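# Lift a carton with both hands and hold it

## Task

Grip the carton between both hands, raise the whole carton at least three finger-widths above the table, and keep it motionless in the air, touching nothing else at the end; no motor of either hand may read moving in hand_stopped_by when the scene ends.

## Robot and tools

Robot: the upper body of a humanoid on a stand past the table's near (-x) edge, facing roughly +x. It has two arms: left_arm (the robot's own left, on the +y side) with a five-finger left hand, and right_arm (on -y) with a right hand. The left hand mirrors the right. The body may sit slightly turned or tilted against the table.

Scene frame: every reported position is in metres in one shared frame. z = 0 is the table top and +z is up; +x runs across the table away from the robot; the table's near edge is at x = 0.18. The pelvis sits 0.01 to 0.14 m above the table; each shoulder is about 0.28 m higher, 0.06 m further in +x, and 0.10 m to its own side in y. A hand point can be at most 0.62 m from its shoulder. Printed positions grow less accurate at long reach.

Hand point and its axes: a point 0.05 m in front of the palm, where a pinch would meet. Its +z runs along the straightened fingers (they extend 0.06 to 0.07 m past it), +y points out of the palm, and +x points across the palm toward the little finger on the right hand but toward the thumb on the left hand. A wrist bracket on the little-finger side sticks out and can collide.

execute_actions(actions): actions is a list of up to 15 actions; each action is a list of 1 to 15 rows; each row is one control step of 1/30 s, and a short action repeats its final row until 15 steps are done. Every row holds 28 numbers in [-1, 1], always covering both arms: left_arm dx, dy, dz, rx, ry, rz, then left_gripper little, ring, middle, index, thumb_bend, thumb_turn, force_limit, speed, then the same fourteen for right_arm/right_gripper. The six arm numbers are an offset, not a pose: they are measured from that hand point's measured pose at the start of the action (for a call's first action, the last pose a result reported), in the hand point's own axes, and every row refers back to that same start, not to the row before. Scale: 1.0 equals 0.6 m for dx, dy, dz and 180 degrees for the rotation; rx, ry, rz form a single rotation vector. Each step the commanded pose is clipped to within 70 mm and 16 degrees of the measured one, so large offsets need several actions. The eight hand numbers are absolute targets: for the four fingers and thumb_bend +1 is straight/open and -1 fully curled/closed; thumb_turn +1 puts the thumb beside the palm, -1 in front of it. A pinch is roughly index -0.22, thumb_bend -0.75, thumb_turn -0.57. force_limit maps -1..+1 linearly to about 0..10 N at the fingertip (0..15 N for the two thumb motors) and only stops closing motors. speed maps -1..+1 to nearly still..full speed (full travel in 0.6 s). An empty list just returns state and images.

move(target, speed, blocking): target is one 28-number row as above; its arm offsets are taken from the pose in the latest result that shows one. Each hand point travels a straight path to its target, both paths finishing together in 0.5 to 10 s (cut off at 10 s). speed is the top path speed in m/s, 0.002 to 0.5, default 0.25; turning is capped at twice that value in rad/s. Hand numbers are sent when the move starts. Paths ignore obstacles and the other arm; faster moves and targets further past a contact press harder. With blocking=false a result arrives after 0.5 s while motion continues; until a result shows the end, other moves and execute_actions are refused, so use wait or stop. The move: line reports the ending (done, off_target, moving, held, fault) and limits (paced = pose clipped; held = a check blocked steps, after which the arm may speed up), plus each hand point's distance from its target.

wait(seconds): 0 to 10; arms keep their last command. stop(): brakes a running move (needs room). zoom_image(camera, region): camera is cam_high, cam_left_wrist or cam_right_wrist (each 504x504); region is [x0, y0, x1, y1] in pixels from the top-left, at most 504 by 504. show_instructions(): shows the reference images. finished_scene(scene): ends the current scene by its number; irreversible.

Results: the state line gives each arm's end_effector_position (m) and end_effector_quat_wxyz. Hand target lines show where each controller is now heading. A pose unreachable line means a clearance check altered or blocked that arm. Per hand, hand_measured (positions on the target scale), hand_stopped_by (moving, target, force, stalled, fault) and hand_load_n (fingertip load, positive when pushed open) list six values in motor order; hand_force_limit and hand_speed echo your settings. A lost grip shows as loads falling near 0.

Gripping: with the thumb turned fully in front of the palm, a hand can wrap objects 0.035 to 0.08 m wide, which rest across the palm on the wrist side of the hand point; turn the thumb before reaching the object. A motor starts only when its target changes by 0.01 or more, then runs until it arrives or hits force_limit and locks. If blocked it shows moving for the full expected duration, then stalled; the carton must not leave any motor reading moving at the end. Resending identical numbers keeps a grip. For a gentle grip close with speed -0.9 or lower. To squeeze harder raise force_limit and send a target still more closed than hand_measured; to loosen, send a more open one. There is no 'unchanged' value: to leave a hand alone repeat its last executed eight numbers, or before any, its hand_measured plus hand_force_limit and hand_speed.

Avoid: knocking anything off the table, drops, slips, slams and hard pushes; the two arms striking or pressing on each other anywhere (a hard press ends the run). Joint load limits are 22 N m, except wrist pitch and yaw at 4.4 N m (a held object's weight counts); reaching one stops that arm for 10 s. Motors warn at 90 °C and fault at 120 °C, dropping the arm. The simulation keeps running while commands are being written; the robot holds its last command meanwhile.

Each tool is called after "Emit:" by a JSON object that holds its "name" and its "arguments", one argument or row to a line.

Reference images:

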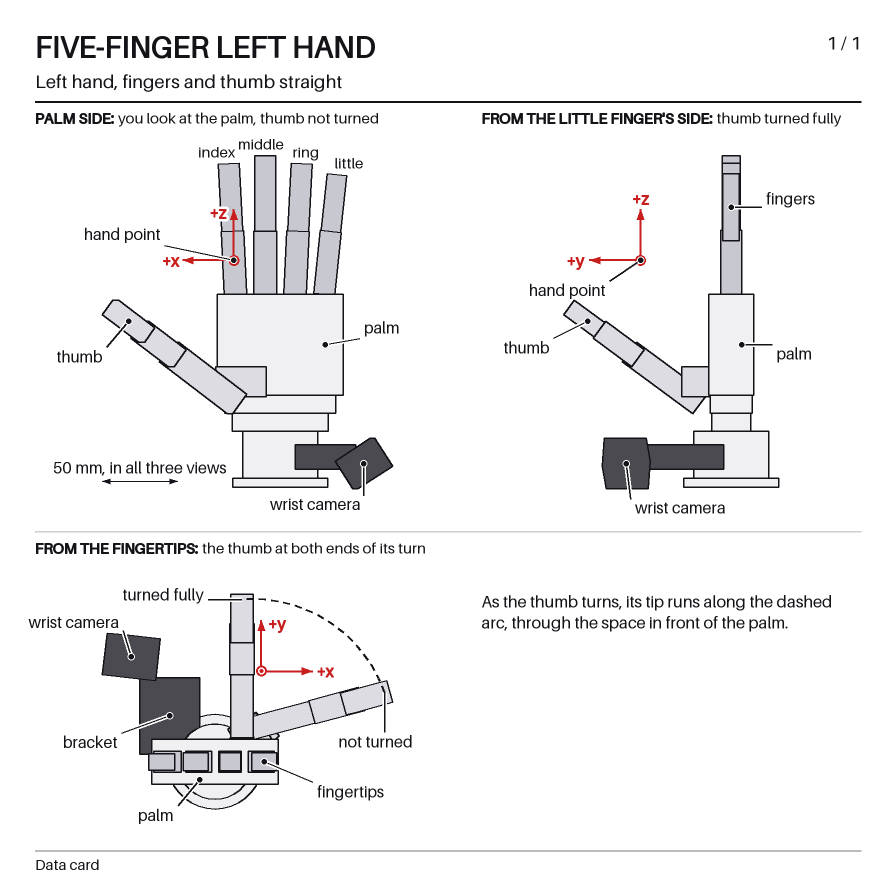

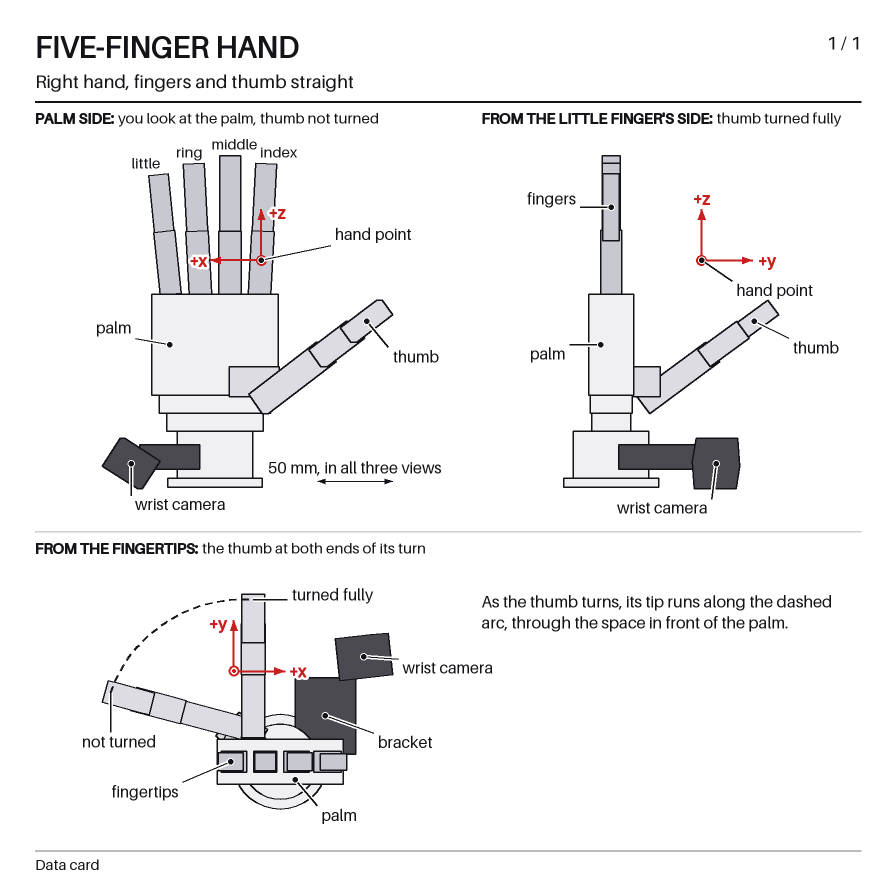

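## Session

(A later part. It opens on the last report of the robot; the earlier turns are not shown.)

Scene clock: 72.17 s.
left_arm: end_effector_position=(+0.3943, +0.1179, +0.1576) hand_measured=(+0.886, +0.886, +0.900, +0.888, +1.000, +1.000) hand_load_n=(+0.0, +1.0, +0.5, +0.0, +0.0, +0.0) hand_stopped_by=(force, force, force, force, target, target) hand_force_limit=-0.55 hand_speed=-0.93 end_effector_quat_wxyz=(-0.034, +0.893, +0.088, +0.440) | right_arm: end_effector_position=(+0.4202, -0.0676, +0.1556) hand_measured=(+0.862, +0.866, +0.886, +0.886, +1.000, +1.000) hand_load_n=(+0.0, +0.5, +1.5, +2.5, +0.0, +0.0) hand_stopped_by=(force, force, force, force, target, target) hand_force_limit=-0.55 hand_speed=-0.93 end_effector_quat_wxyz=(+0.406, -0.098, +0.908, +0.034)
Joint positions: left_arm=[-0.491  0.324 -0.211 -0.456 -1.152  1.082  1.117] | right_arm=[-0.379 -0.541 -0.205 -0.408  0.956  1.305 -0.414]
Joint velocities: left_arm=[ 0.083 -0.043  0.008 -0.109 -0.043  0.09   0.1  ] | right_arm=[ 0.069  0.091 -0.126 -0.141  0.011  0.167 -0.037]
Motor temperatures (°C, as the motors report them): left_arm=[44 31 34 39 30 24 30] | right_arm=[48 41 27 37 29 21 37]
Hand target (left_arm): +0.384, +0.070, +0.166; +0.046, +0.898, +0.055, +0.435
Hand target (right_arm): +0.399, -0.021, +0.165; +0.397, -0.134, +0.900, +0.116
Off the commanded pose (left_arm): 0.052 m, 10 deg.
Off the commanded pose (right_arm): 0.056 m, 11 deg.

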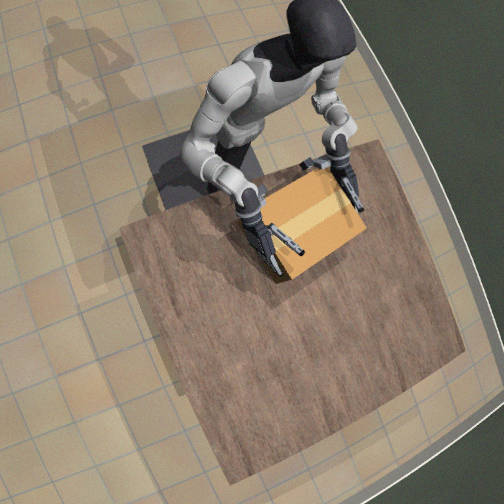

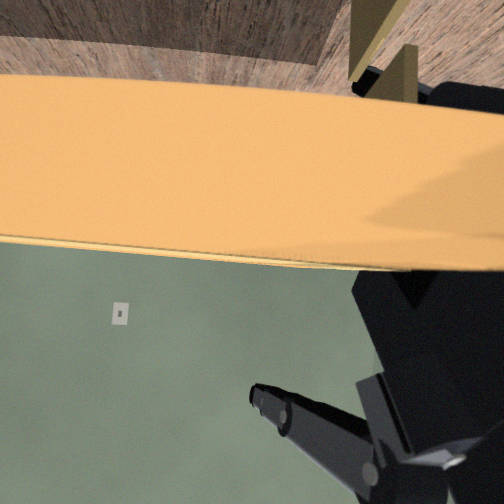

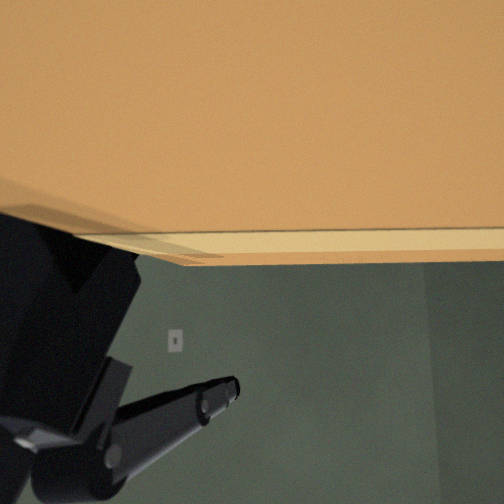

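Emit:
{"name": "move", "arguments": {
  "target": [0.012,-0.020,0.037,0,-0.08,0,0.92,0.92,0.92,0.92,1,1,-0.75,0,-0.015,-0.020,0.047,0,0.056,0,0.92,0.92,0.92,0.92,1,1,-0.75,0],
  "speed": 0.12
}}

Emit:
{"name": "zoom_image", "arguments": {
  "camera": "cam_high",
  "region": [200, 110, 400, 310]
}}

Scene clock: 74.10 s.
left_arm: end_effector_position=(+0.4142, +0.1336, +0.1510) hand_measured=(+0.920, +0.920, +0.920, +0.920, +1.000, +1.000) hand_load_n=(+0.0, +0.0, +0.0, +0.0, +0.0, +0.0) hand_stopped_by=(target, target, target, target, target, target) hand_force_limit=-0.75 hand_speed=0.00 end_effector_quat_wxyz=(-0.019, +0.940, +0.099, +0.325) | right_arm: end_effector_position=(+0.4487, -0.0707, +0.1449) hand_measured=(+0.920, +0.920, +0.920, +0.920, +1.000, +1.000) hand_load_n=(+0.0, +0.0, +0.0, +0.0, +0.0, +0.0) hand_stopped_by=(target, target, target, target, target, target) hand_force_limit=-0.75 hand_speed=0.00 end_effector_quat_wxyz=(+0.326, -0.100, +0.940, +0.031)
Joint positions: left_arm=[-0.782  0.282  0.012 -0.081 -1.575  1.347  1.422] | right_arm=[-0.67  -0.596 -0.157 -0.056  0.955  1.451 -0.377]
Joint velocities: left_arm=[-0.005  0.002  0.003  0.009 -0.012  0.     0.009] | right_arm=[ 0.005 -0.012  0.     0.005  0.     0.     0.   ]
Motor temperatures (°C, as the motors report them): left_arm=[44 30 34 39 30 24 29] | right_arm=[47 41 27 36 29 21 36]
Hand target (left_arm): +0.414, +0.133, +0.151; -0.018, +0.941, +0.099, +0.324
Hand target (right_arm): +0.449, -0.071, +0.144; +0.325, -0.101, +0.940, +0.030
Off the commanded pose (left_arm): 0.002 m, 1 deg.
Off the commanded pose (right_arm): 0.004 m, 1 deg.
move: off_target (right_arm)

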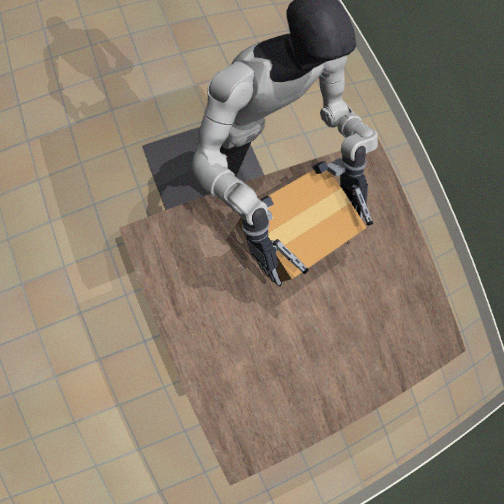

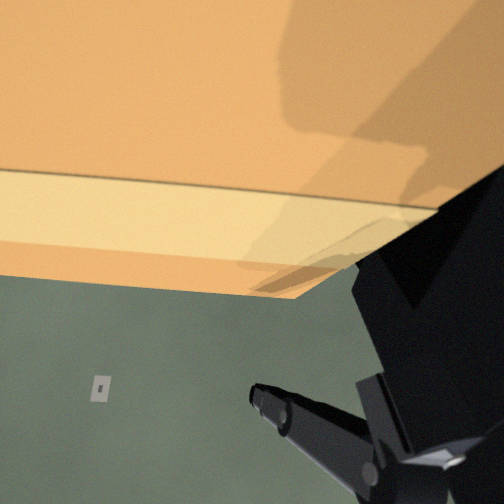

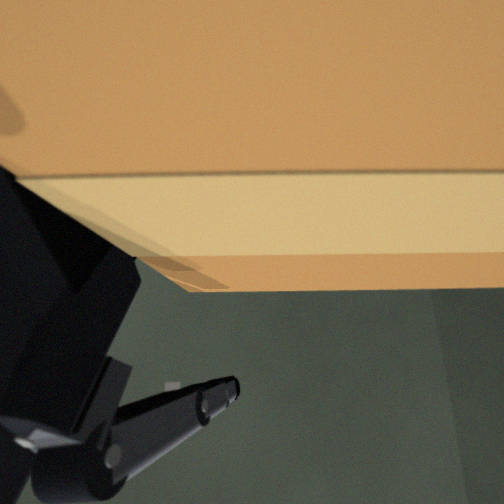

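Region (200, 110, 400, 310) of cam_high's 504x504 image, scaled by 2.520, with more detail than that image has.

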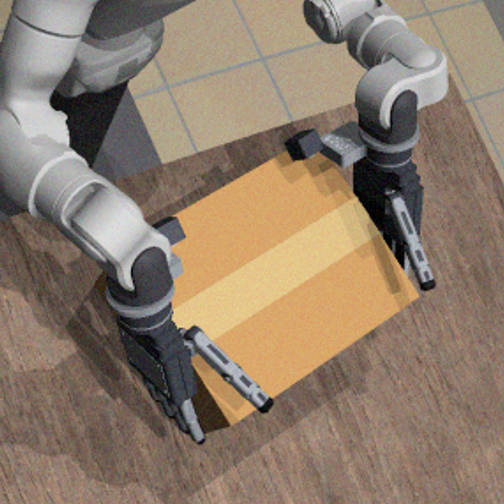

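Emit:
{"name": "move", "arguments": {
  "target": [0,0.005,0.021,0,0,0,0.92,0.92,0.92,0.92,1,1,-0.75,0,0.0145,0,0.018,0,0,0,0.92,0.92,0.92,0.92,1,1,-0.75,0],
  "speed": 0.05
}}

Scene clock: 75.13 s.
left_arm: end_effector_position=(+0.4220, +0.1311, +0.1414) hand_measured=(+0.920, +0.920, +0.920, +0.920, +1.000, +1.000) hand_load_n=(+0.0, +0.0, +0.0, +0.0, +0.0, +0.0) hand_stopped_by=(target, target, target, target, target, target) hand_force_limit=-0.75 hand_speed=0.00 end_effector_quat_wxyz=(-0.017, +0.940, +0.099, +0.326) | right_arm: end_effector_position=(+0.4488, -0.0698, +0.1323) hand_measured=(+0.920, +0.920, +0.920, +0.920, +1.000, +1.000) hand_load_n=(+0.0, +0.0, +0.0, +0.0, +0.0, +0.0) hand_stopped_by=(target, target, target, target, target, target) hand_force_limit=-0.75 hand_speed=0.00 end_effector_quat_wxyz=(+0.326, -0.099, +0.940, +0.034)
Joint positions: left_arm=[-0.789  0.287 -0.027 -0.037 -1.439  1.304  1.275] | right_arm=[-0.637 -0.601 -0.105 -0.031  0.928  1.365 -0.339]
Joint velocities: left_arm=[-0.003  0.002  0.009  0.005  0.005  0.    -0.007] | right_arm=[-0.002 -0.014  0.014  0.002  0.003 -0.008  0.   ]
Motor temperatures (°C, as the motors report them): left_arm=[44 30 34 39 30 24 29] | right_arm=[47 41 27 36 29 21 35]
Hand target (left_arm): +0.423, +0.132, +0.141; -0.019, +0.940, +0.099, +0.326
Hand target (right_arm): +0.449, -0.071, +0.131; +0.325, -0.099, +0.940, +0.031
Off the commanded pose (left_arm): 0.001 m, 0 deg.
Off the commanded pose (right_arm): 0.002 m, 0 deg.
move: done

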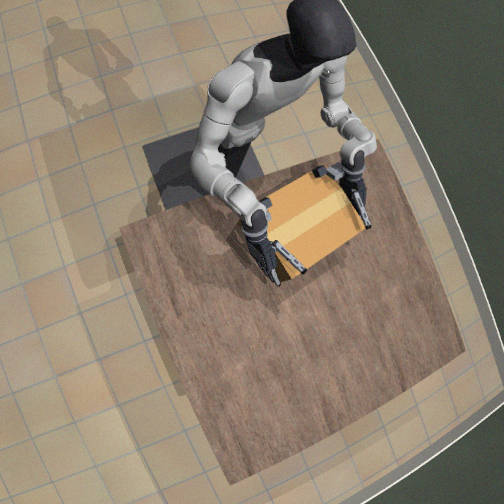

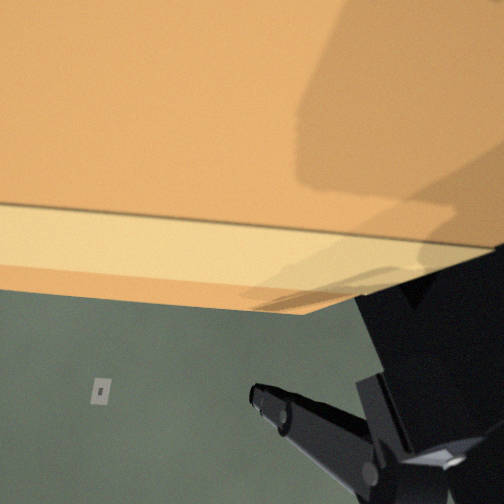

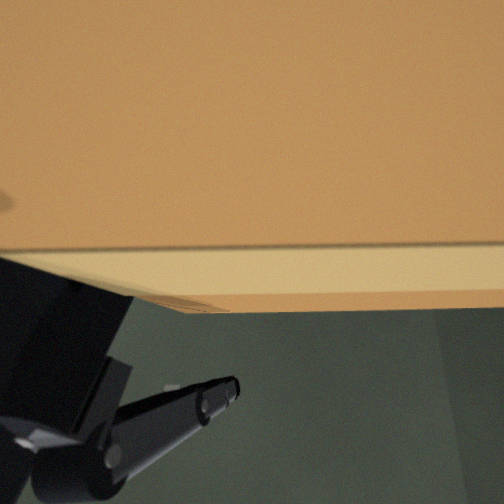

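Emit:
{"name": "move", "arguments": {
  "target": [-0.004,0.11,-0.010,-0.048,0,0,0.92,0.92,0.92,0.92,1,1,-0.75,0,0,0.11,-0.015,-0.048,0,0,0.92,0.92,0.92,0.92,1,1,-0.75,0],
  "speed": 0.08
}}

Scene clock: 76.47 s.
left_arm: end_effector_position=(+0.4287, +0.1255, +0.1365) hand_measured=(+0.920, +0.920, +0.920, +0.920, +1.000, +1.000) hand_load_n=(+0.0, +0.0, +0.0, +0.0, +0.0, +0.0) hand_stopped_by=(target, target, target, target, target, target) hand_force_limit=-0.75 hand_speed=0.00 end_effector_quat_wxyz=(-0.031, +0.937, +0.109, +0.330) | right_arm: end_effector_position=(+0.4466, -0.0645, +0.1297) hand_measured=(+0.920, +0.920, +0.920, +0.920, +1.000, +1.000) hand_load_n=(+0.0, +0.0, +0.0, +0.0, +0.0, +0.0) hand_stopped_by=(target, target, target, target, target, target) hand_force_limit=-0.75 hand_speed=0.00 end_effector_quat_wxyz=(+0.324, -0.083, +0.942, +0.020)
Joint positions: left_arm=[-0.795  0.226 -0.049 -0.017 -1.326  1.268  1.257] | right_arm=[-0.64  -0.501 -0.166 -0.081  0.909  1.439 -0.449]
Joint velocities: left_arm=[-0.002 -0.02   0.02   0.008  0.06   0.01  -0.026] | right_arm=[-0.003  0.037 -0.026 -0.026 -0.054  0.035  0.002]
Motor temperatures (°C, as the motors report them): left_arm=[44 30 34 39 30 24 28] | right_arm=[47 41 27 36 29 21 35]
Hand target (left_arm): +0.424, +0.068, +0.148; +0.054, +0.940, +0.075, +0.329
Hand target (right_arm): +0.428, -0.010, +0.140; +0.317, -0.125, +0.935, +0.103
Off the commanded pose (left_arm): 0.061 m, 11 deg.
Off the commanded pose (right_arm): 0.061 m, 11 deg.
move: off_target (left_arm, right_arm)

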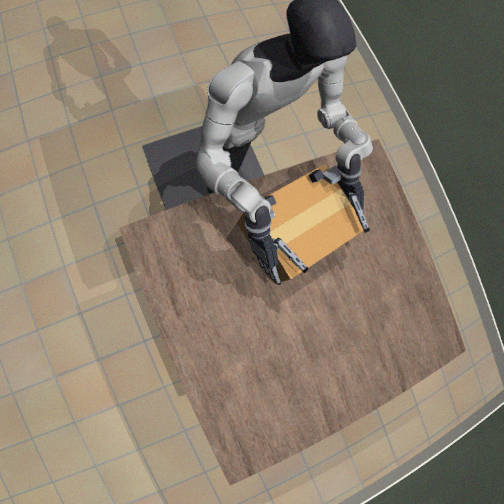

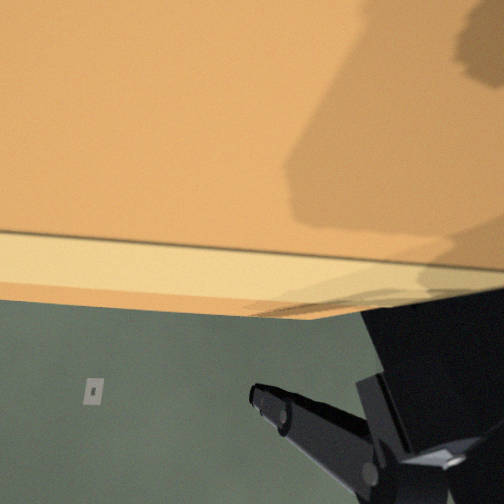

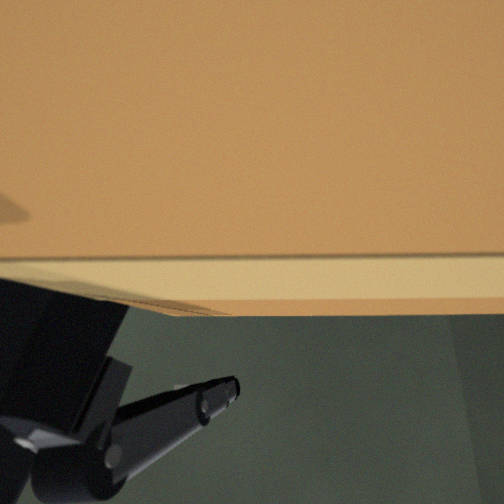

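Emit:
{"name": "execute_actions", "arguments": {
  "actions": [
    [[-0.005,0.098,-0.0267,-0.060,-0.005,0.003,0.92,0.92,0.92,0.92,1,1,-0.75,0,-0.005,0.1,-0.0217,-0.061,-0.002,-0.008,0.92,0.92,0.92,0.92,1,1,-0.75,0],[-0.004,0.098,-0.0274,-0.062,-0.005,0.003,0.92,0.92,0.92,0.92,1,1,-0.75,0,-0.006,0.1,-0.0224,-0.063,-0.002,-0.008,0.92,0.92,0.92,0.92,1,1,-0.75,0],[-0.003,0.098,-0.028,-0.064,-0.004,0.003,0.92,0.92,0.92,0.92,1,1,-0.75,0,-0.007,0.1,-0.023,-0.065,-0.003,-0.008,0.92,0.92,0.92,0.92,1,1,-0.75,0],[-0.002,0.099,-0.0287,-0.066,-0.004,0.003,0.92,0.92,0.92,0.92,1,1,-0.75,0,-0.008,0.1,-0.0237,-0.067,-0.003,-0.008,0.92,0.92,0.92,0.92,1,1,-0.75,0],[0,0.099,-0.0294,-0.068,-0.003,0.003,0.92,0.92,0.92,0.92,1,1,-0.75,0,-0.010,0.101,-0.0244,-0.069,-0.004,-0.008,0.92,0.92,0.92,0.92,1,1,-0.75,0],[0.001,0.099,-0.030,-0.070,-0.003,0.003,0.92,0.92,0.92,0.92,1,1,-0.75,0,-0.011,0.101,-0.025,-0.071,-0.004,-0.008,0.92,0.92,0.92,0.92,1,1,-0.75,0],[0.002,0.1,-0.031,-0.072,-0.002,0.003,0.92,0.92,0.92,0.92,1,1,-0.75,0,-0.012,0.101,-0.026,-0.073,-0.005,-0.008,0.92,0.92,0.92,0.92,1,1,-0.75,0],[0.004,0.1,-0.032,-0.074,-0.001,0.003,0.92,0.92,0.92,0.92,1,1,-0.75,0,-0.014,0.102,-0.027,-0.075,-0.006,-0.008,0.92,0.92,0.92,0.92,1,1,-0.75,0],[0.006,0.1,-0.033,-0.076,0,0.003,0.92,0.92,0.92,0.92,1,1,-0.75,0,-0.016,0.102,-0.028,-0.077,-0.007,-0.008,0.92,0.92,0.92,0.92,1,1,-0.75,0]]
  ]
}}

Scene clock: 77.50 s.
left_arm: end_effector_position=(+0.4302, +0.1225, +0.1375) hand_measured=(+0.920, +0.920, +0.920, +0.920, +1.000, +1.000) hand_load_n=(+0.0, +0.0, +0.0, +0.0, +0.0, +0.0) hand_stopped_by=(target, target, target, target, target, target) hand_force_limit=-0.75 hand_speed=0.00 end_effector_quat_wxyz=(-0.012, +0.939, +0.096, +0.330) | right_arm: end_effector_position=(+0.4461, -0.0625, +0.1314) hand_measured=(+0.920, +0.920, +0.920, +0.920, +1.000, +1.000) hand_load_n=(+0.0, +0.0, +0.5, +1.0, +0.0, +0.0) hand_stopped_by=(target, target, target, target, target, target) hand_force_limit=-0.75 hand_speed=0.00 end_effector_quat_wxyz=(+0.319, -0.095, +0.942, +0.043)
Joint positions: left_arm=[-0.805  0.24  -0.026 -0.001 -1.297  1.301  1.167] | right_arm=[-0.649 -0.535 -0.154 -0.049  0.871  1.426 -0.327]
Joint velocities: left_arm=[ 0.    -0.009  0.034  0.003  0.057  0.025 -0.101] | right_arm=[-0.009 -0.003 -0.021  0.    -0.089  0.     0.098]
Motor temperatures (°C, as the motors report them): left_arm=[44 30 34 39 30 24 29] | right_arm=[47 41 27 36 29 21 35]
Hand target (left_arm): +0.428, +0.068, +0.157; +0.078, +0.936, +0.065, +0.338
Hand target (right_arm): +0.431, -0.008, +0.149; +0.322, -0.134, +0.928, +0.130
Off the commanded pose (left_arm): 0.060 m, 11 deg.
Off the commanded pose (right_arm): 0.062 m, 11 deg.

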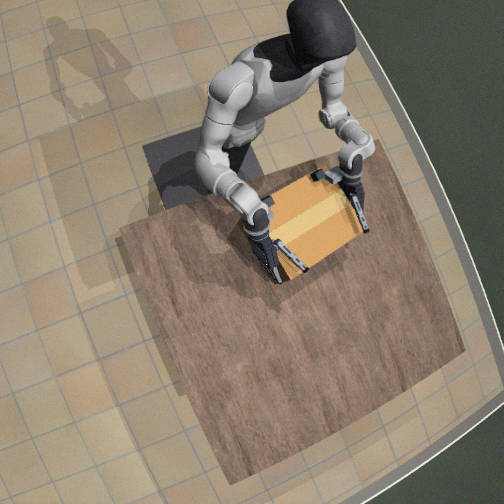

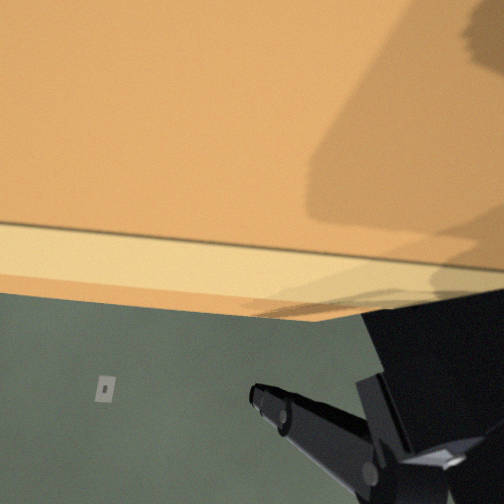

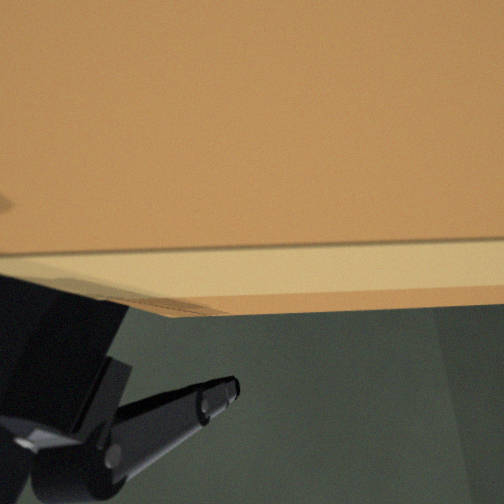

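Emit:
{"name": "execute_actions", "arguments": {
  "actions": [
    [[0.0065,0.096,-0.029,-0.060,0.001,-0.001,0.8,0.8,0.8,0.8,1,1,-0.85,-0.93,-0.0163,0.0997,-0.0212,-0.059,-0.010,-0.006,0.8,0.8,0.8,0.8,1,1,-0.85,-0.93],[0.008,0.096,-0.030,-0.060,0.001,-0.001,0.8,0.8,0.8,0.8,1,1,-0.85,-0.93,-0.0176,0.0997,-0.0219,-0.059,-0.010,-0.006,0.8,0.8,0.8,0.8,1,1,-0.85,-0.93],[0.0095,0.096,-0.031,-0.060,0.002,-0.001,0.8,0.8,0.8,0.8,1,1,-0.85,-0.93,-0.0189,0.0997,-0.0226,-0.058,-0.011,-0.005,0.8,0.8,0.8,0.8,1,1,-0.85,-0.93],[0.011,0.096,-0.032,-0.060,0.003,-0.001,0.8,0.8,0.8,0.8,1,1,-0.85,-0.93,-0.0202,0.0997,-0.0233,-0.058,-0.011,-0.005,0.8,0.8,0.8,0.8,1,1,-0.85,-0.93],[0.0125,0.096,-0.033,-0.060,0.003,-0.001,0.8,0.8,0.8,0.8,1,1,-0.85,-0.93,-0.0215,0.0997,-0.024,-0.058,-0.012,-0.004,0.8,0.8,0.8,0.8,1,1,-0.85,-0.93],[0.014,0.097,-0.034,-0.060,0.004,-0.001,0.8,0.8,0.8,0.8,1,1,-0.85,-0.93,-0.0228,0.0997,-0.0247,-0.058,-0.012,-0.004,0.8,0.8,0.8,0.8,1,1,-0.85,-0.93],[0.0155,0.097,-0.035,-0.060,0.005,-0.001,0.8,0.8,0.8,0.8,1,1,-0.85,-0.93,-0.0241,0.0997,-0.0254,-0.058,-0.013,-0.004,0.8,0.8,0.8,0.8,1,1,-0.85,-0.93],[0.017,0.097,-0.036,-0.060,0.006,-0.001,0.8,0.8,0.8,0.8,1,1,-0.85,-0.93,-0.0254,0.0997,-0.0261,-0.058,-0.013,-0.004,0.8,0.8,0.8,0.8,1,1,-0.85,-0.93],[0.0185,0.097,-0.037,-0.060,0.006,-0.001,0.8,0.8,0.8,0.8,1,1,-0.85,-0.93,-0.0267,0.0997,-0.0268,-0.058,-0.014,-0.004,0.8,0.8,0.8,0.8,1,1,-0.85,-0.93],[0.020,0.097,-0.038,-0.060,0.007,-0.001,0.8,0.8,0.8,0.8,1,1,-0.85,-0.93,-0.028,0.0997,-0.0275,-0.058,-0.014,-0.004,0.8,0.8,0.8,0.8,1,1,-0.85,-0.93],[0.0215,0.097,-0.039,-0.060,0.008,-0.001,0.8,0.8,0.8,0.8,1,1,-0.85,-0.93,-0.0293,0.0997,-0.0282,-0.058,-0.015,-0.004,0.8,0.8,0.8,0.8,1,1,-0.85,-0.93],[0.023,0.097,-0.040,-0.060,0.009,-0.001,0.8,0.8,0.8,0.8,1,1,-0.85,-0.93,-0.0306,0.0997,-0.0289,-0.058,-0.015,-0.004,0.8,0.8,0.8,0.8,1,1,-0.85,-0.93],[0.0245,0.097,-0.041,-0.060,0.010,-0.001,0.8,0.8,0.8,0.8,1,1,-0.85,-0.93,-0.032,0.0997,-0.0296,-0.058,-0.016,-0.004,0.8,0.8,0.8,0.8,1,1,-0.85,-0.93],[0.026,0.097,-0.042,-0.060,0.011,-0.001,0.8,0.8,0.8,0.8,1,1,-0.85,-0.93,-0.033,0.0997,-0.0303,-0.058,-0.016,-0.004,0.8,0.8,0.8,0.8,1,1,-0.85,-0.93],[0.027,0.097,-0.0425,-0.060,0.012,-0.001,0.8,0.8,0.8,0.8,1,1,-0.85,-0.93,-0.034,0.0997,-0.031,-0.058,-0.017,-0.004,0.8,0.8,0.8,0.8,1,1,-0.85,-0.93]]
  ]
}}

Emit:
{"name": "wait", "arguments": {
  "seconds": 0.5
}}

Scene clock: 79.20 s.
left_arm: end_effector_position=(+0.4340, +0.1316, +0.1409) hand_measured=(+0.874, +0.878, +0.894, +0.882, +1.000, +1.000) hand_load_n=(+0.0, +1.0, +1.0, +1.5, +0.0, +0.0) hand_stopped_by=(moving, force, force, force, target, target) hand_force_limit=-0.85 hand_speed=-0.93 end_effector_quat_wxyz=(-0.022, +0.937, +0.110, +0.332) | right_arm: end_effector_position=(+0.4577, -0.0534, +0.1592) hand_measured=(+0.882, +0.894, +0.918, +0.920, +1.000, +1.000) hand_load_n=(+1.5, +3.5, +0.5, +0.0, +0.0, +0.0) hand_stopped_by=(force, force, force, force, target, target) hand_force_limit=-0.85 hand_speed=-0.93 end_effector_quat_wxyz=(+0.352, -0.092, +0.930, +0.058)
Joint positions: left_arm=[-0.819  0.218  0.019  0.004 -1.267  1.324  1.185] | right_arm=[-0.697 -0.508 -0.204 -0.082  0.848  1.452 -0.317]
Joint velocities: left_arm=[-0.02   0.002  0.095 -0.035  0.15   0.     0.03 ] | right_arm=[-0.19   0.061 -0.109 -0.077 -0.005  0.     0.039]
Motor temperatures (°C, as the motors report them): left_arm=[44 31 34 39 30 24 30] | right_arm=[47 41 27 36 29 21 36]
Hand target (left_arm): +0.433, +0.069, +0.170; +0.076, +0.931, +0.065, +0.352
Hand target (right_arm): +0.437, -0.006, +0.161; +0.334, -0.129, +0.925, +0.129
Off the commanded pose (left_arm): 0.072 m, 13 deg; position clipped at the last step of the last action.
Off the commanded pose (right_arm): 0.053 m, 9 deg.

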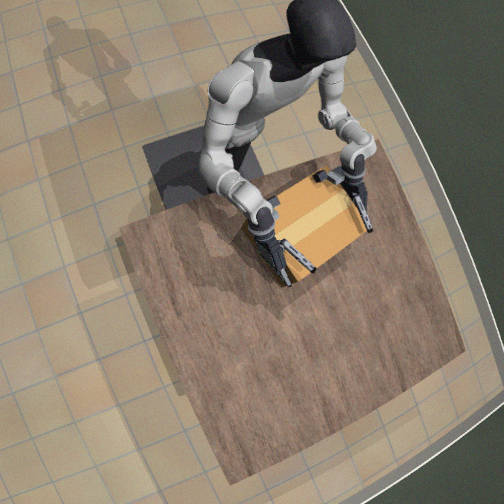

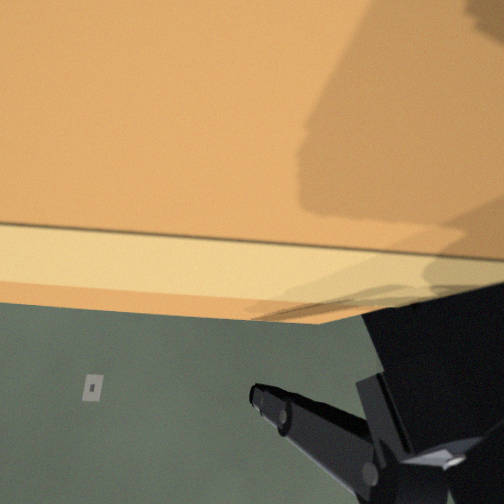

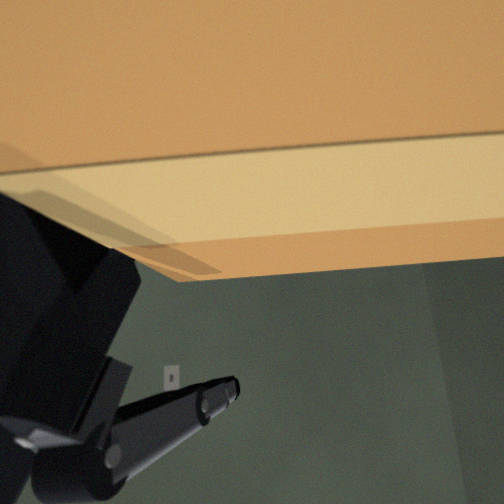

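Scene clock: 79.70 s.
left_arm: end_effector_position=(+0.4415, +0.1262, +0.1604) hand_measured=(+0.862, +0.878, +0.894, +0.882, +1.000, +1.000) hand_load_n=(+2.5, +1.5, +0.0, +0.0, +0.0, +0.0) hand_stopped_by=(force, force, force, force, target, target) hand_force_limit=-0.85 hand_speed=-0.93 end_effector_quat_wxyz=(-0.004, +0.928, +0.110, +0.356) | right_arm: end_effector_position=(+0.4576, -0.0624, +0.1520) hand_measured=(+0.882, +0.894, +0.916, +0.920, +1.000, +1.000) hand_load_n=(+0.0, +0.0, +0.0, +0.0, +0.0, +0.0) hand_stopped_by=(force, force, force, force, target, target) hand_force_limit=-0.85 hand_speed=-0.93 end_effector_quat_wxyz=(+0.346, -0.086, +0.934, +0.040)
Joint positions: left_arm=[-0.842  0.215  0.031 -0.019 -1.273  1.317  1.167] | right_arm=[-0.688 -0.507 -0.205 -0.08   0.827  1.461 -0.331]
Joint velocities: left_arm=[ 0.014  0.     0.015 -0.009  0.     0.     0.   ] | right_arm=[-0.005  0.005 -0.008 -0.006  0.002  0.     0.   ]
Motor temperatures (°C, as the motors report them): left_arm=[45 31 34 39 30 24 30] | right_arm=[47 41 27 36 29 21 36]
Hand target (left_arm): +0.433, +0.069, +0.170; +0.076, +0.931, +0.065, +0.352
Hand target (right_arm): +0.437, -0.006, +0.161; +0.334, -0.129, +0.925, +0.129
Off the commanded pose (left_arm): 0.061 m, 10 deg; position clipped at the last step of the last action.
Off the commanded pose (right_arm): 0.062 m, 11 deg.
wait: 0.50 s; no rest

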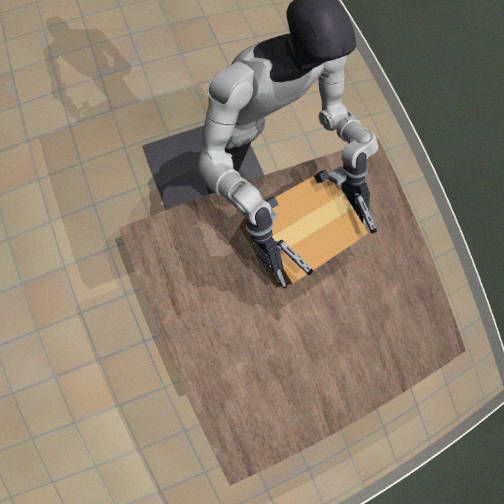

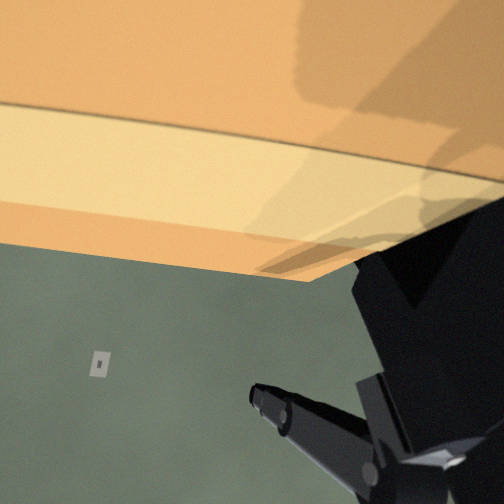

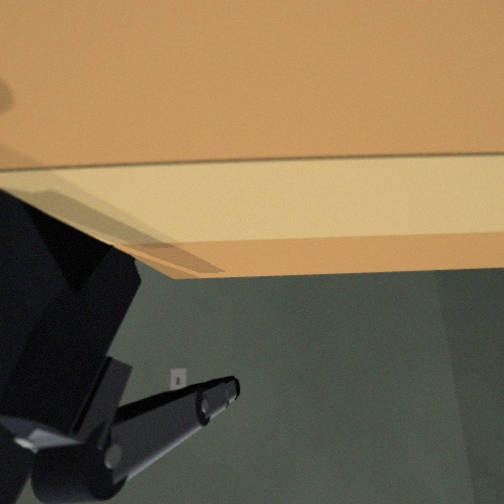

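Emit:
{"name": "execute_actions", "arguments": {
  "actions": [
    [[-0.017,0.094,-0.0311,-0.057,-0.008,0.009,0.8,0.8,0.8,0.8,1,1,-0.85,-0.93,0.001,0.1017,-0.0211,-0.064,0,-0.006,0.8,0.8,0.8,0.8,1,1,-0.85,-0.93],[-0.015,0.094,-0.0323,-0.057,-0.007,0.009,0.8,0.8,0.8,0.8,1,1,-0.85,-0.93,-0.001,0.1017,-0.0223,-0.065,-0.001,-0.006,0.8,0.8,0.8,0.8,1,1,-0.85,-0.93],[-0.013,0.095,-0.0334,-0.058,-0.006,0.009,0.8,0.8,0.8,0.8,1,1,-0.85,-0.93,-0.003,0.1017,-0.0234,-0.066,-0.002,-0.006,0.8,0.8,0.8,0.8,1,1,-0.85,-0.93],[-0.011,0.095,-0.0345,-0.058,-0.005,0.009,0.8,0.8,0.8,0.8,1,1,-0.85,-0.93,-0.005,0.1017,-0.0245,-0.067,-0.003,-0.006,0.8,0.8,0.8,0.8,1,1,-0.85,-0.93],[-0.009,0.095,-0.0357,-0.058,-0.004,0.009,0.8,0.8,0.8,0.8,1,1,-0.85,-0.93,-0.007,0.1017,-0.0257,-0.067,-0.004,-0.006,0.8,0.8,0.8,0.8,1,1,-0.85,-0.93],[-0.007,0.095,-0.0368,-0.058,-0.003,0.009,0.8,0.8,0.8,0.8,1,1,-0.85,-0.93,-0.009,0.1017,-0.0268,-0.067,-0.005,-0.006,0.8,0.8,0.8,0.8,1,1,-0.85,-0.93],[-0.005,0.096,-0.0379,-0.059,-0.002,0.009,0.8,0.8,0.8,0.8,1,1,-0.85,-0.93,-0.011,0.1017,-0.0279,-0.067,-0.006,-0.006,0.8,0.8,0.8,0.8,1,1,-0.85,-0.93],[-0.003,0.096,-0.0391,-0.059,-0.001,0.009,0.8,0.8,0.8,0.8,1,1,-0.85,-0.93,-0.013,0.1017,-0.0291,-0.067,-0.007,-0.006,0.8,0.8,0.8,0.8,1,1,-0.85,-0.93],[-0.001,0.096,-0.0402,-0.059,0,0.009,0.8,0.8,0.8,0.8,1,1,-0.85,-0.93,-0.015,0.1017,-0.0302,-0.067,-0.008,-0.006,0.8,0.8,0.8,0.8,1,1,-0.85,-0.93],[0.001,0.096,-0.0413,-0.059,0.001,0.009,0.8,0.8,0.8,0.8,1,1,-0.85,-0.93,-0.017,0.1017,-0.0313,-0.067,-0.009,-0.006,0.8,0.8,0.8,0.8,1,1,-0.85,-0.93],[0.003,0.097,-0.0425,-0.06,0.002,0.009,0.8,0.8,0.8,0.8,1,1,-0.85,-0.93,-0.019,0.1017,-0.0325,-0.067,-0.010,-0.006,0.8,0.8,0.8,0.8,1,1,-0.85,-0.93],[0.005,0.097,-0.0436,-0.06,0.003,0.009,0.8,0.8,0.8,0.8,1,1,-0.85,-0.93,-0.021,0.1017,-0.0336,-0.067,-0.011,-0.006,0.8,0.8,0.8,0.8,1,1,-0.85,-0.93],[0.007,0.097,-0.0447,-0.06,0.004,0.009,0.8,0.8,0.8,0.8,1,1,-0.85,-0.93,-0.023,0.1017,-0.0347,-0.067,-0.012,-0.006,0.8,0.8,0.8,0.8,1,1,-0.85,-0.93],[0.009,0.097,-0.0459,-0.06,0.005,0.009,0.8,0.8,0.8,0.8,1,1,-0.85,-0.93,-0.025,0.1017,-0.0359,-0.067,-0.013,-0.006,0.8,0.8,0.8,0.8,1,1,-0.85,-0.93],[0.011,0.097,-0.047,-0.06,0.006,0.009,0.8,0.8,0.8,0.8,1,1,-0.85,-0.93,-0.027,0.1017,-0.037,-0.067,-0.014,-0.006,0.8,0.8,0.8,0.8,1,1,-0.85,-0.93]]
  ]
}}

Emit:
{"name": "wait", "arguments": {
  "seconds": 0.4
}}

Scene clock: 81.67 s.
left_arm: end_effector_position=(+0.4361, +0.1278, +0.1595) hand_measured=(+0.862, +0.878, +0.894, +0.882, +1.000, +1.000) hand_load_n=(+0.5, +2.0, +1.0, +1.0, +0.0, +0.0) hand_stopped_by=(force, force, force, force, target, target) hand_force_limit=-0.85 hand_speed=-0.93 end_effector_quat_wxyz=(-0.015, +0.932, +0.103, +0.348) | right_arm: end_effector_position=(+0.4571, -0.0571, +0.1633) hand_measured=(+0.882, +0.894, +0.918, +0.920, +1.000, +1.000) hand_load_n=(+2.0, +6.5, +4.0, +1.5, +0.0, +0.0) hand_stopped_by=(force, force, force, force, target, target) hand_force_limit=-0.85 hand_speed=-0.93 end_effector_quat_wxyz=(+0.352, -0.090, +0.930, +0.057)
Joint positions: left_arm=[-0.846  0.183  0.079 -0.036 -1.277  1.395  1.22 ] | right_arm=[-0.704 -0.503 -0.235 -0.101  0.819  1.491 -0.292]
Joint velocities: left_arm=[-0.043 -0.032  0.195 -0.078 -0.006  0.     0.057] | right_arm=[-0.293  0.002 -0.118 -0.173 -0.002  0.     0.   ]
Motor temperatures (°C, as the motors report them): left_arm=[45 31 34 39 30 24 31] | right_arm=[48 41 27 36 29 21 37]
Hand target (left_arm): +0.435, +0.071, +0.190; +0.077, +0.924, +0.062, +0.371
Hand target (right_arm): +0.442, -0.006, +0.180; +0.355, -0.132, +0.916, +0.135
Off the commanded pose (left_arm): 0.067 m, 12 deg.
Off the commanded pose (right_arm): 0.058 m, 10 deg.

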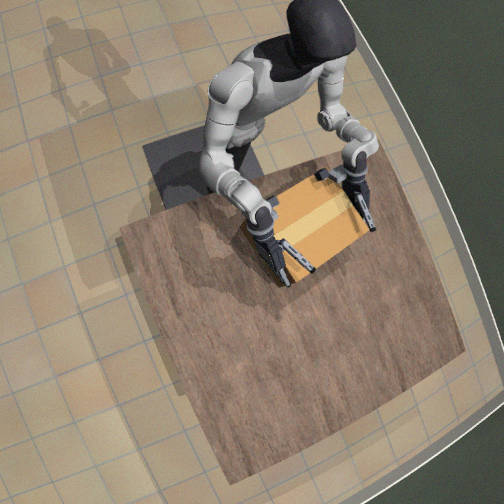

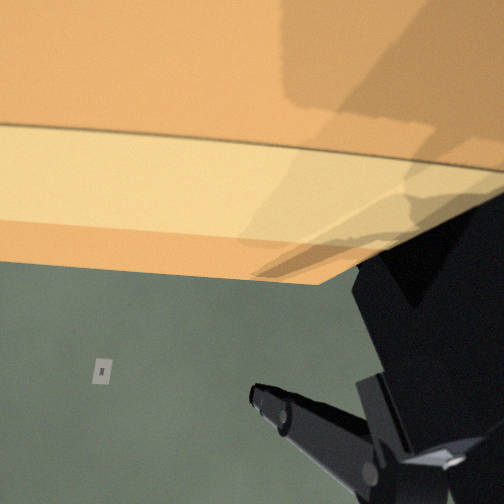

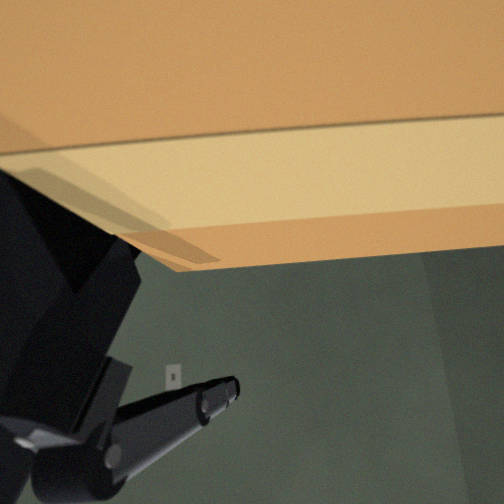

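Scene clock: 82.07 s.
left_arm: end_effector_position=(+0.4394, +0.1309, +0.1670) hand_measured=(+0.862, +0.878, +0.894, +0.882, +1.000, +1.000) hand_load_n=(+0.0, +1.0, +1.0, +1.5, +0.0, +0.0) hand_stopped_by=(force, force, force, force, target, target) hand_force_limit=-0.85 hand_speed=-0.93 end_effector_quat_wxyz=(-0.015, +0.927, +0.109, +0.358) | right_arm: end_effector_position=(+0.4632, -0.0547, +0.1773) hand_measured=(+0.882, +0.894, +0.918, +0.920, +1.000, +1.000) hand_load_n=(+4.0, +6.0, +1.5, +0.0, +0.0, +0.0) hand_stopped_by=(force, force, force, force, target, target) hand_force_limit=-0.85 hand_speed=-0.93 end_effector_quat_wxyz=(+0.371, -0.090, +0.922, +0.061)
Joint positions: left_arm=[-0.857  0.182  0.093 -0.045 -1.277  1.395  1.225] | right_arm=[-0.724 -0.503 -0.247 -0.114  0.818  1.486 -0.292]
Joint velocities: left_arm=[-0.003  0.003 -0.005 -0.002  0.003  0.     0.   ] | right_arm=[-0.005  0.008  0.012 -0.002  0.012  0.     0.   ]
Motor temperatures (°C, as the motors report them): left_arm=[45 31 34 39 30 24 31] | right_arm=[48 41 27 36 29 21 38]
Hand target (left_arm): +0.435, +0.071, +0.190; +0.077, +0.924, +0.062, +0.371
Hand target (right_arm): +0.442, -0.006, +0.180; +0.355, -0.132, +0.916, +0.135
Off the commanded pose (left_arm): 0.067 m, 12 deg.
Off the commanded pose (right_arm): 0.055 m, 10 deg.
wait: 0.40 s; at rest by 0.30 s

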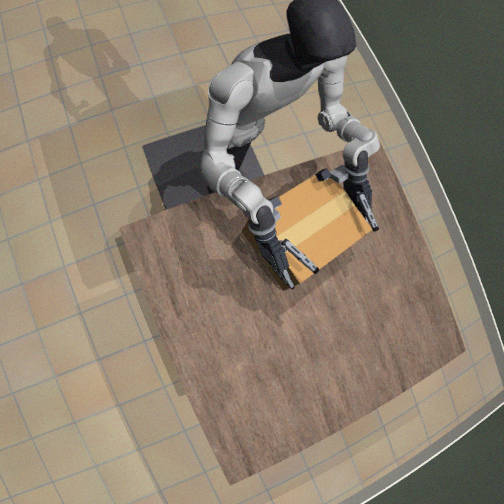

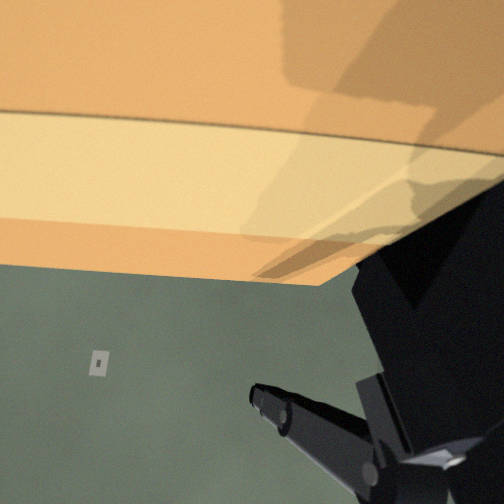

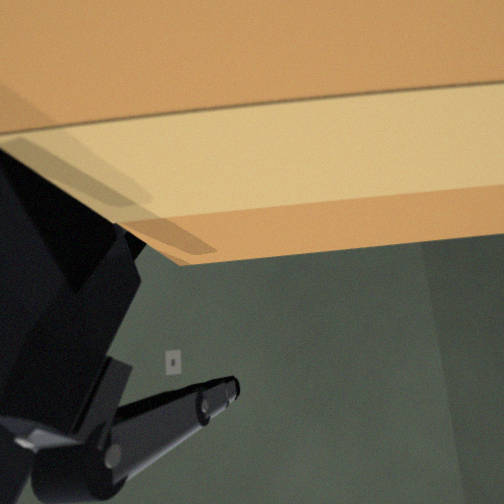

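Emit:
{"name": "execute_actions", "arguments": {
  "actions": [
    [[-0.002,0.099,-0.041,-0.064,0.002,0.006,0.8,0.8,0.8,0.8,1,1,-0.85,-0.93,0.014,0.089,-0.009,-0.055,0.008,-0.01,0.8,0.8,0.8,0.8,1,1,-0.85,-0.93],[-0.004,0.099,-0.038,-0.064,0.001,0.006,0.8,0.8,0.8,0.8,1,1,-0.85,-0.93,0.016,0.088,-0.006,-0.055,0.009,-0.01,0.8,0.8,0.8,0.8,1,1,-0.85,-0.93],[-0.007,0.098,-0.035,-0.064,0,0.006,0.8,0.8,0.8,0.8,1,1,-0.85,-0.93,0.019,0.088,-0.004,-0.055,0.010,-0.01,0.8,0.8,0.8,0.8,1,1,-0.85,-0.93],[-0.009,0.098,-0.033,-0.064,-0.001,0.006,0.8,0.8,0.8,0.8,1,1,-0.85,-0.93,0.021,0.087,-0.001,-0.055,0.011,-0.01,0.8,0.8,0.8,0.8,1,1,-0.85,-0.93],[-0.012,0.097,-0.030,-0.064,-0.002,0.006,0.8,0.8,0.8,0.8,1,1,-0.85,-0.93,0.024,0.087,0.002,-0.055,0.012,-0.01,0.8,0.8,0.8,0.8,1,1,-0.85,-0.93],[-0.014,0.097,-0.027,-0.064,-0.003,0.006,0.8,0.8,0.8,0.8,1,1,-0.85,-0.93,0.026,0.086,0.004,-0.055,0.013,-0.01,0.8,0.8,0.8,0.8,1,1,-0.85,-0.93],[-0.017,0.096,-0.025,-0.064,-0.004,0.006,0.8,0.8,0.8,0.8,1,1,-0.85,-0.93,0.029,0.086,0.007,-0.055,0.014,-0.01,0.8,0.8,0.8,0.8,1,1,-0.85,-0.93],[-0.019,0.096,-0.022,-0.064,-0.005,0.006,0.8,0.8,0.8,0.8,1,1,-0.85,-0.93,0.031,0.085,0.010,-0.055,0.015,-0.01,0.8,0.8,0.8,0.8,1,1,-0.85,-0.93],[-0.022,0.095,-0.019,-0.064,-0.006,0.006,0.8,0.8,0.8,0.8,1,1,-0.85,-0.93,0.034,0.085,0.012,-0.055,0.016,-0.01,0.8,0.8,0.8,0.8,1,1,-0.85,-0.93],[-0.024,0.095,-0.017,-0.064,-0.007,0.006,0.8,0.8,0.8,0.8,1,1,-0.85,-0.93,0.036,0.084,0.014,-0.055,0.017,-0.01,0.8,0.8,0.8,0.8,1,1,-0.85,-0.93]]
  ]
}}

Emit:
{"name": "zoom_image", "arguments": {
  "camera": "cam_high",
  "region": [200, 110, 400, 310]
}}

Scene clock: 83.77 s.
left_arm: end_effector_position=(+0.4372, +0.1316, +0.1580) hand_measured=(+0.862, +0.878, +0.894, +0.882, +1.000, +1.000) hand_load_n=(+1.5, +3.5, +3.0, +2.5, +0.0, +0.0) hand_stopped_by=(force, force, force, force, target, target) hand_force_limit=-0.85 hand_speed=-0.93 end_effector_quat_wxyz=(-0.016, +0.929, +0.108, +0.354) | right_arm: end_effector_position=(+0.4614, -0.0529, +0.1597) hand_measured=(+0.882, +0.894, +0.918, +0.920, +1.000, +1.000) hand_load_n=(+0.0, +3.0, +2.5, +1.0, +0.0, +0.0) hand_stopped_by=(force, force, force, force, target, target) hand_force_limit=-0.85 hand_speed=-0.93 end_effector_quat_wxyz=(+0.357, -0.104, +0.927, +0.059)
Joint positions: left_arm=[-0.83   0.181  0.084 -0.053 -1.22   1.388  1.167] | right_arm=[-0.709 -0.522 -0.177 -0.062  0.763  1.427 -0.215]
Joint velocities: left_arm=[-0.006 -0.002 -0.02   0.014  0.098  0.    -0.108] | right_arm=[-0.014 -0.009  0.023  0.031 -0.067 -0.004  0.077]
Motor temperatures (°C, as the motors report them): left_arm=[45 31 34 39 30 24 32] | right_arm=[49 41 27 36 29 22 40]
Hand target (left_arm): +0.430, +0.075, +0.169; +0.074, +0.930, +0.065, +0.354
Hand target (right_arm): +0.442, -0.009, +0.161; +0.338, -0.136, +0.922, +0.132
Off the commanded pose (left_arm): 0.061 m, 12 deg.
Off the commanded pose (right_arm): 0.050 m, 9 deg.

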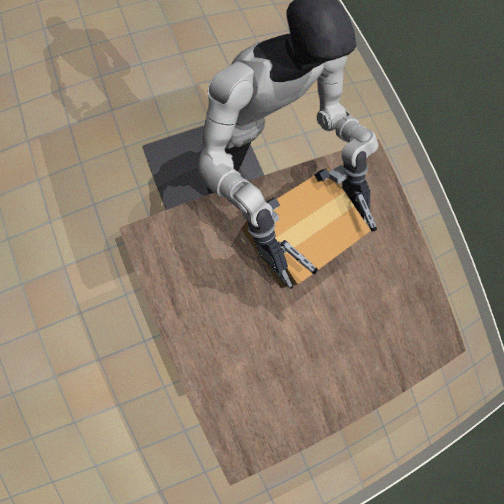

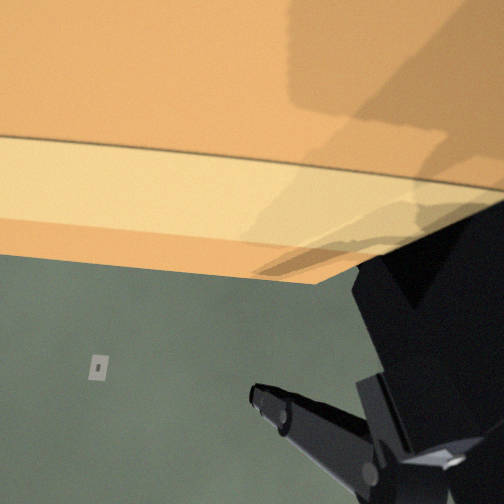

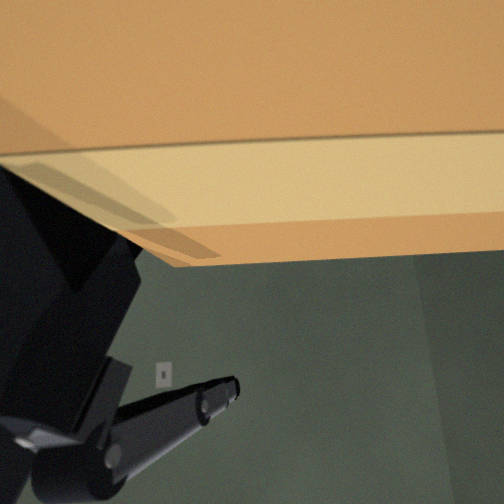

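Region (200, 110, 400, 310) of cam_high's 504x504 image, scaled by 2.520, with more detail than that image has.

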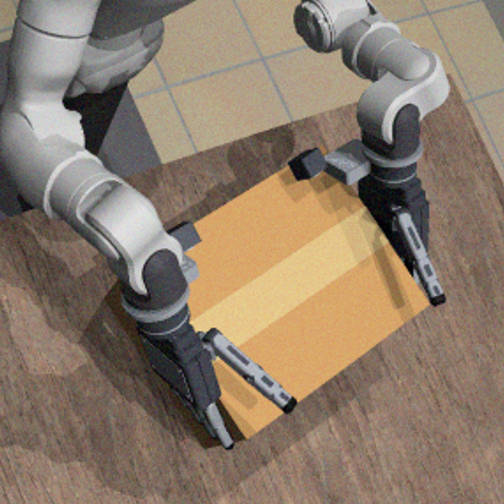

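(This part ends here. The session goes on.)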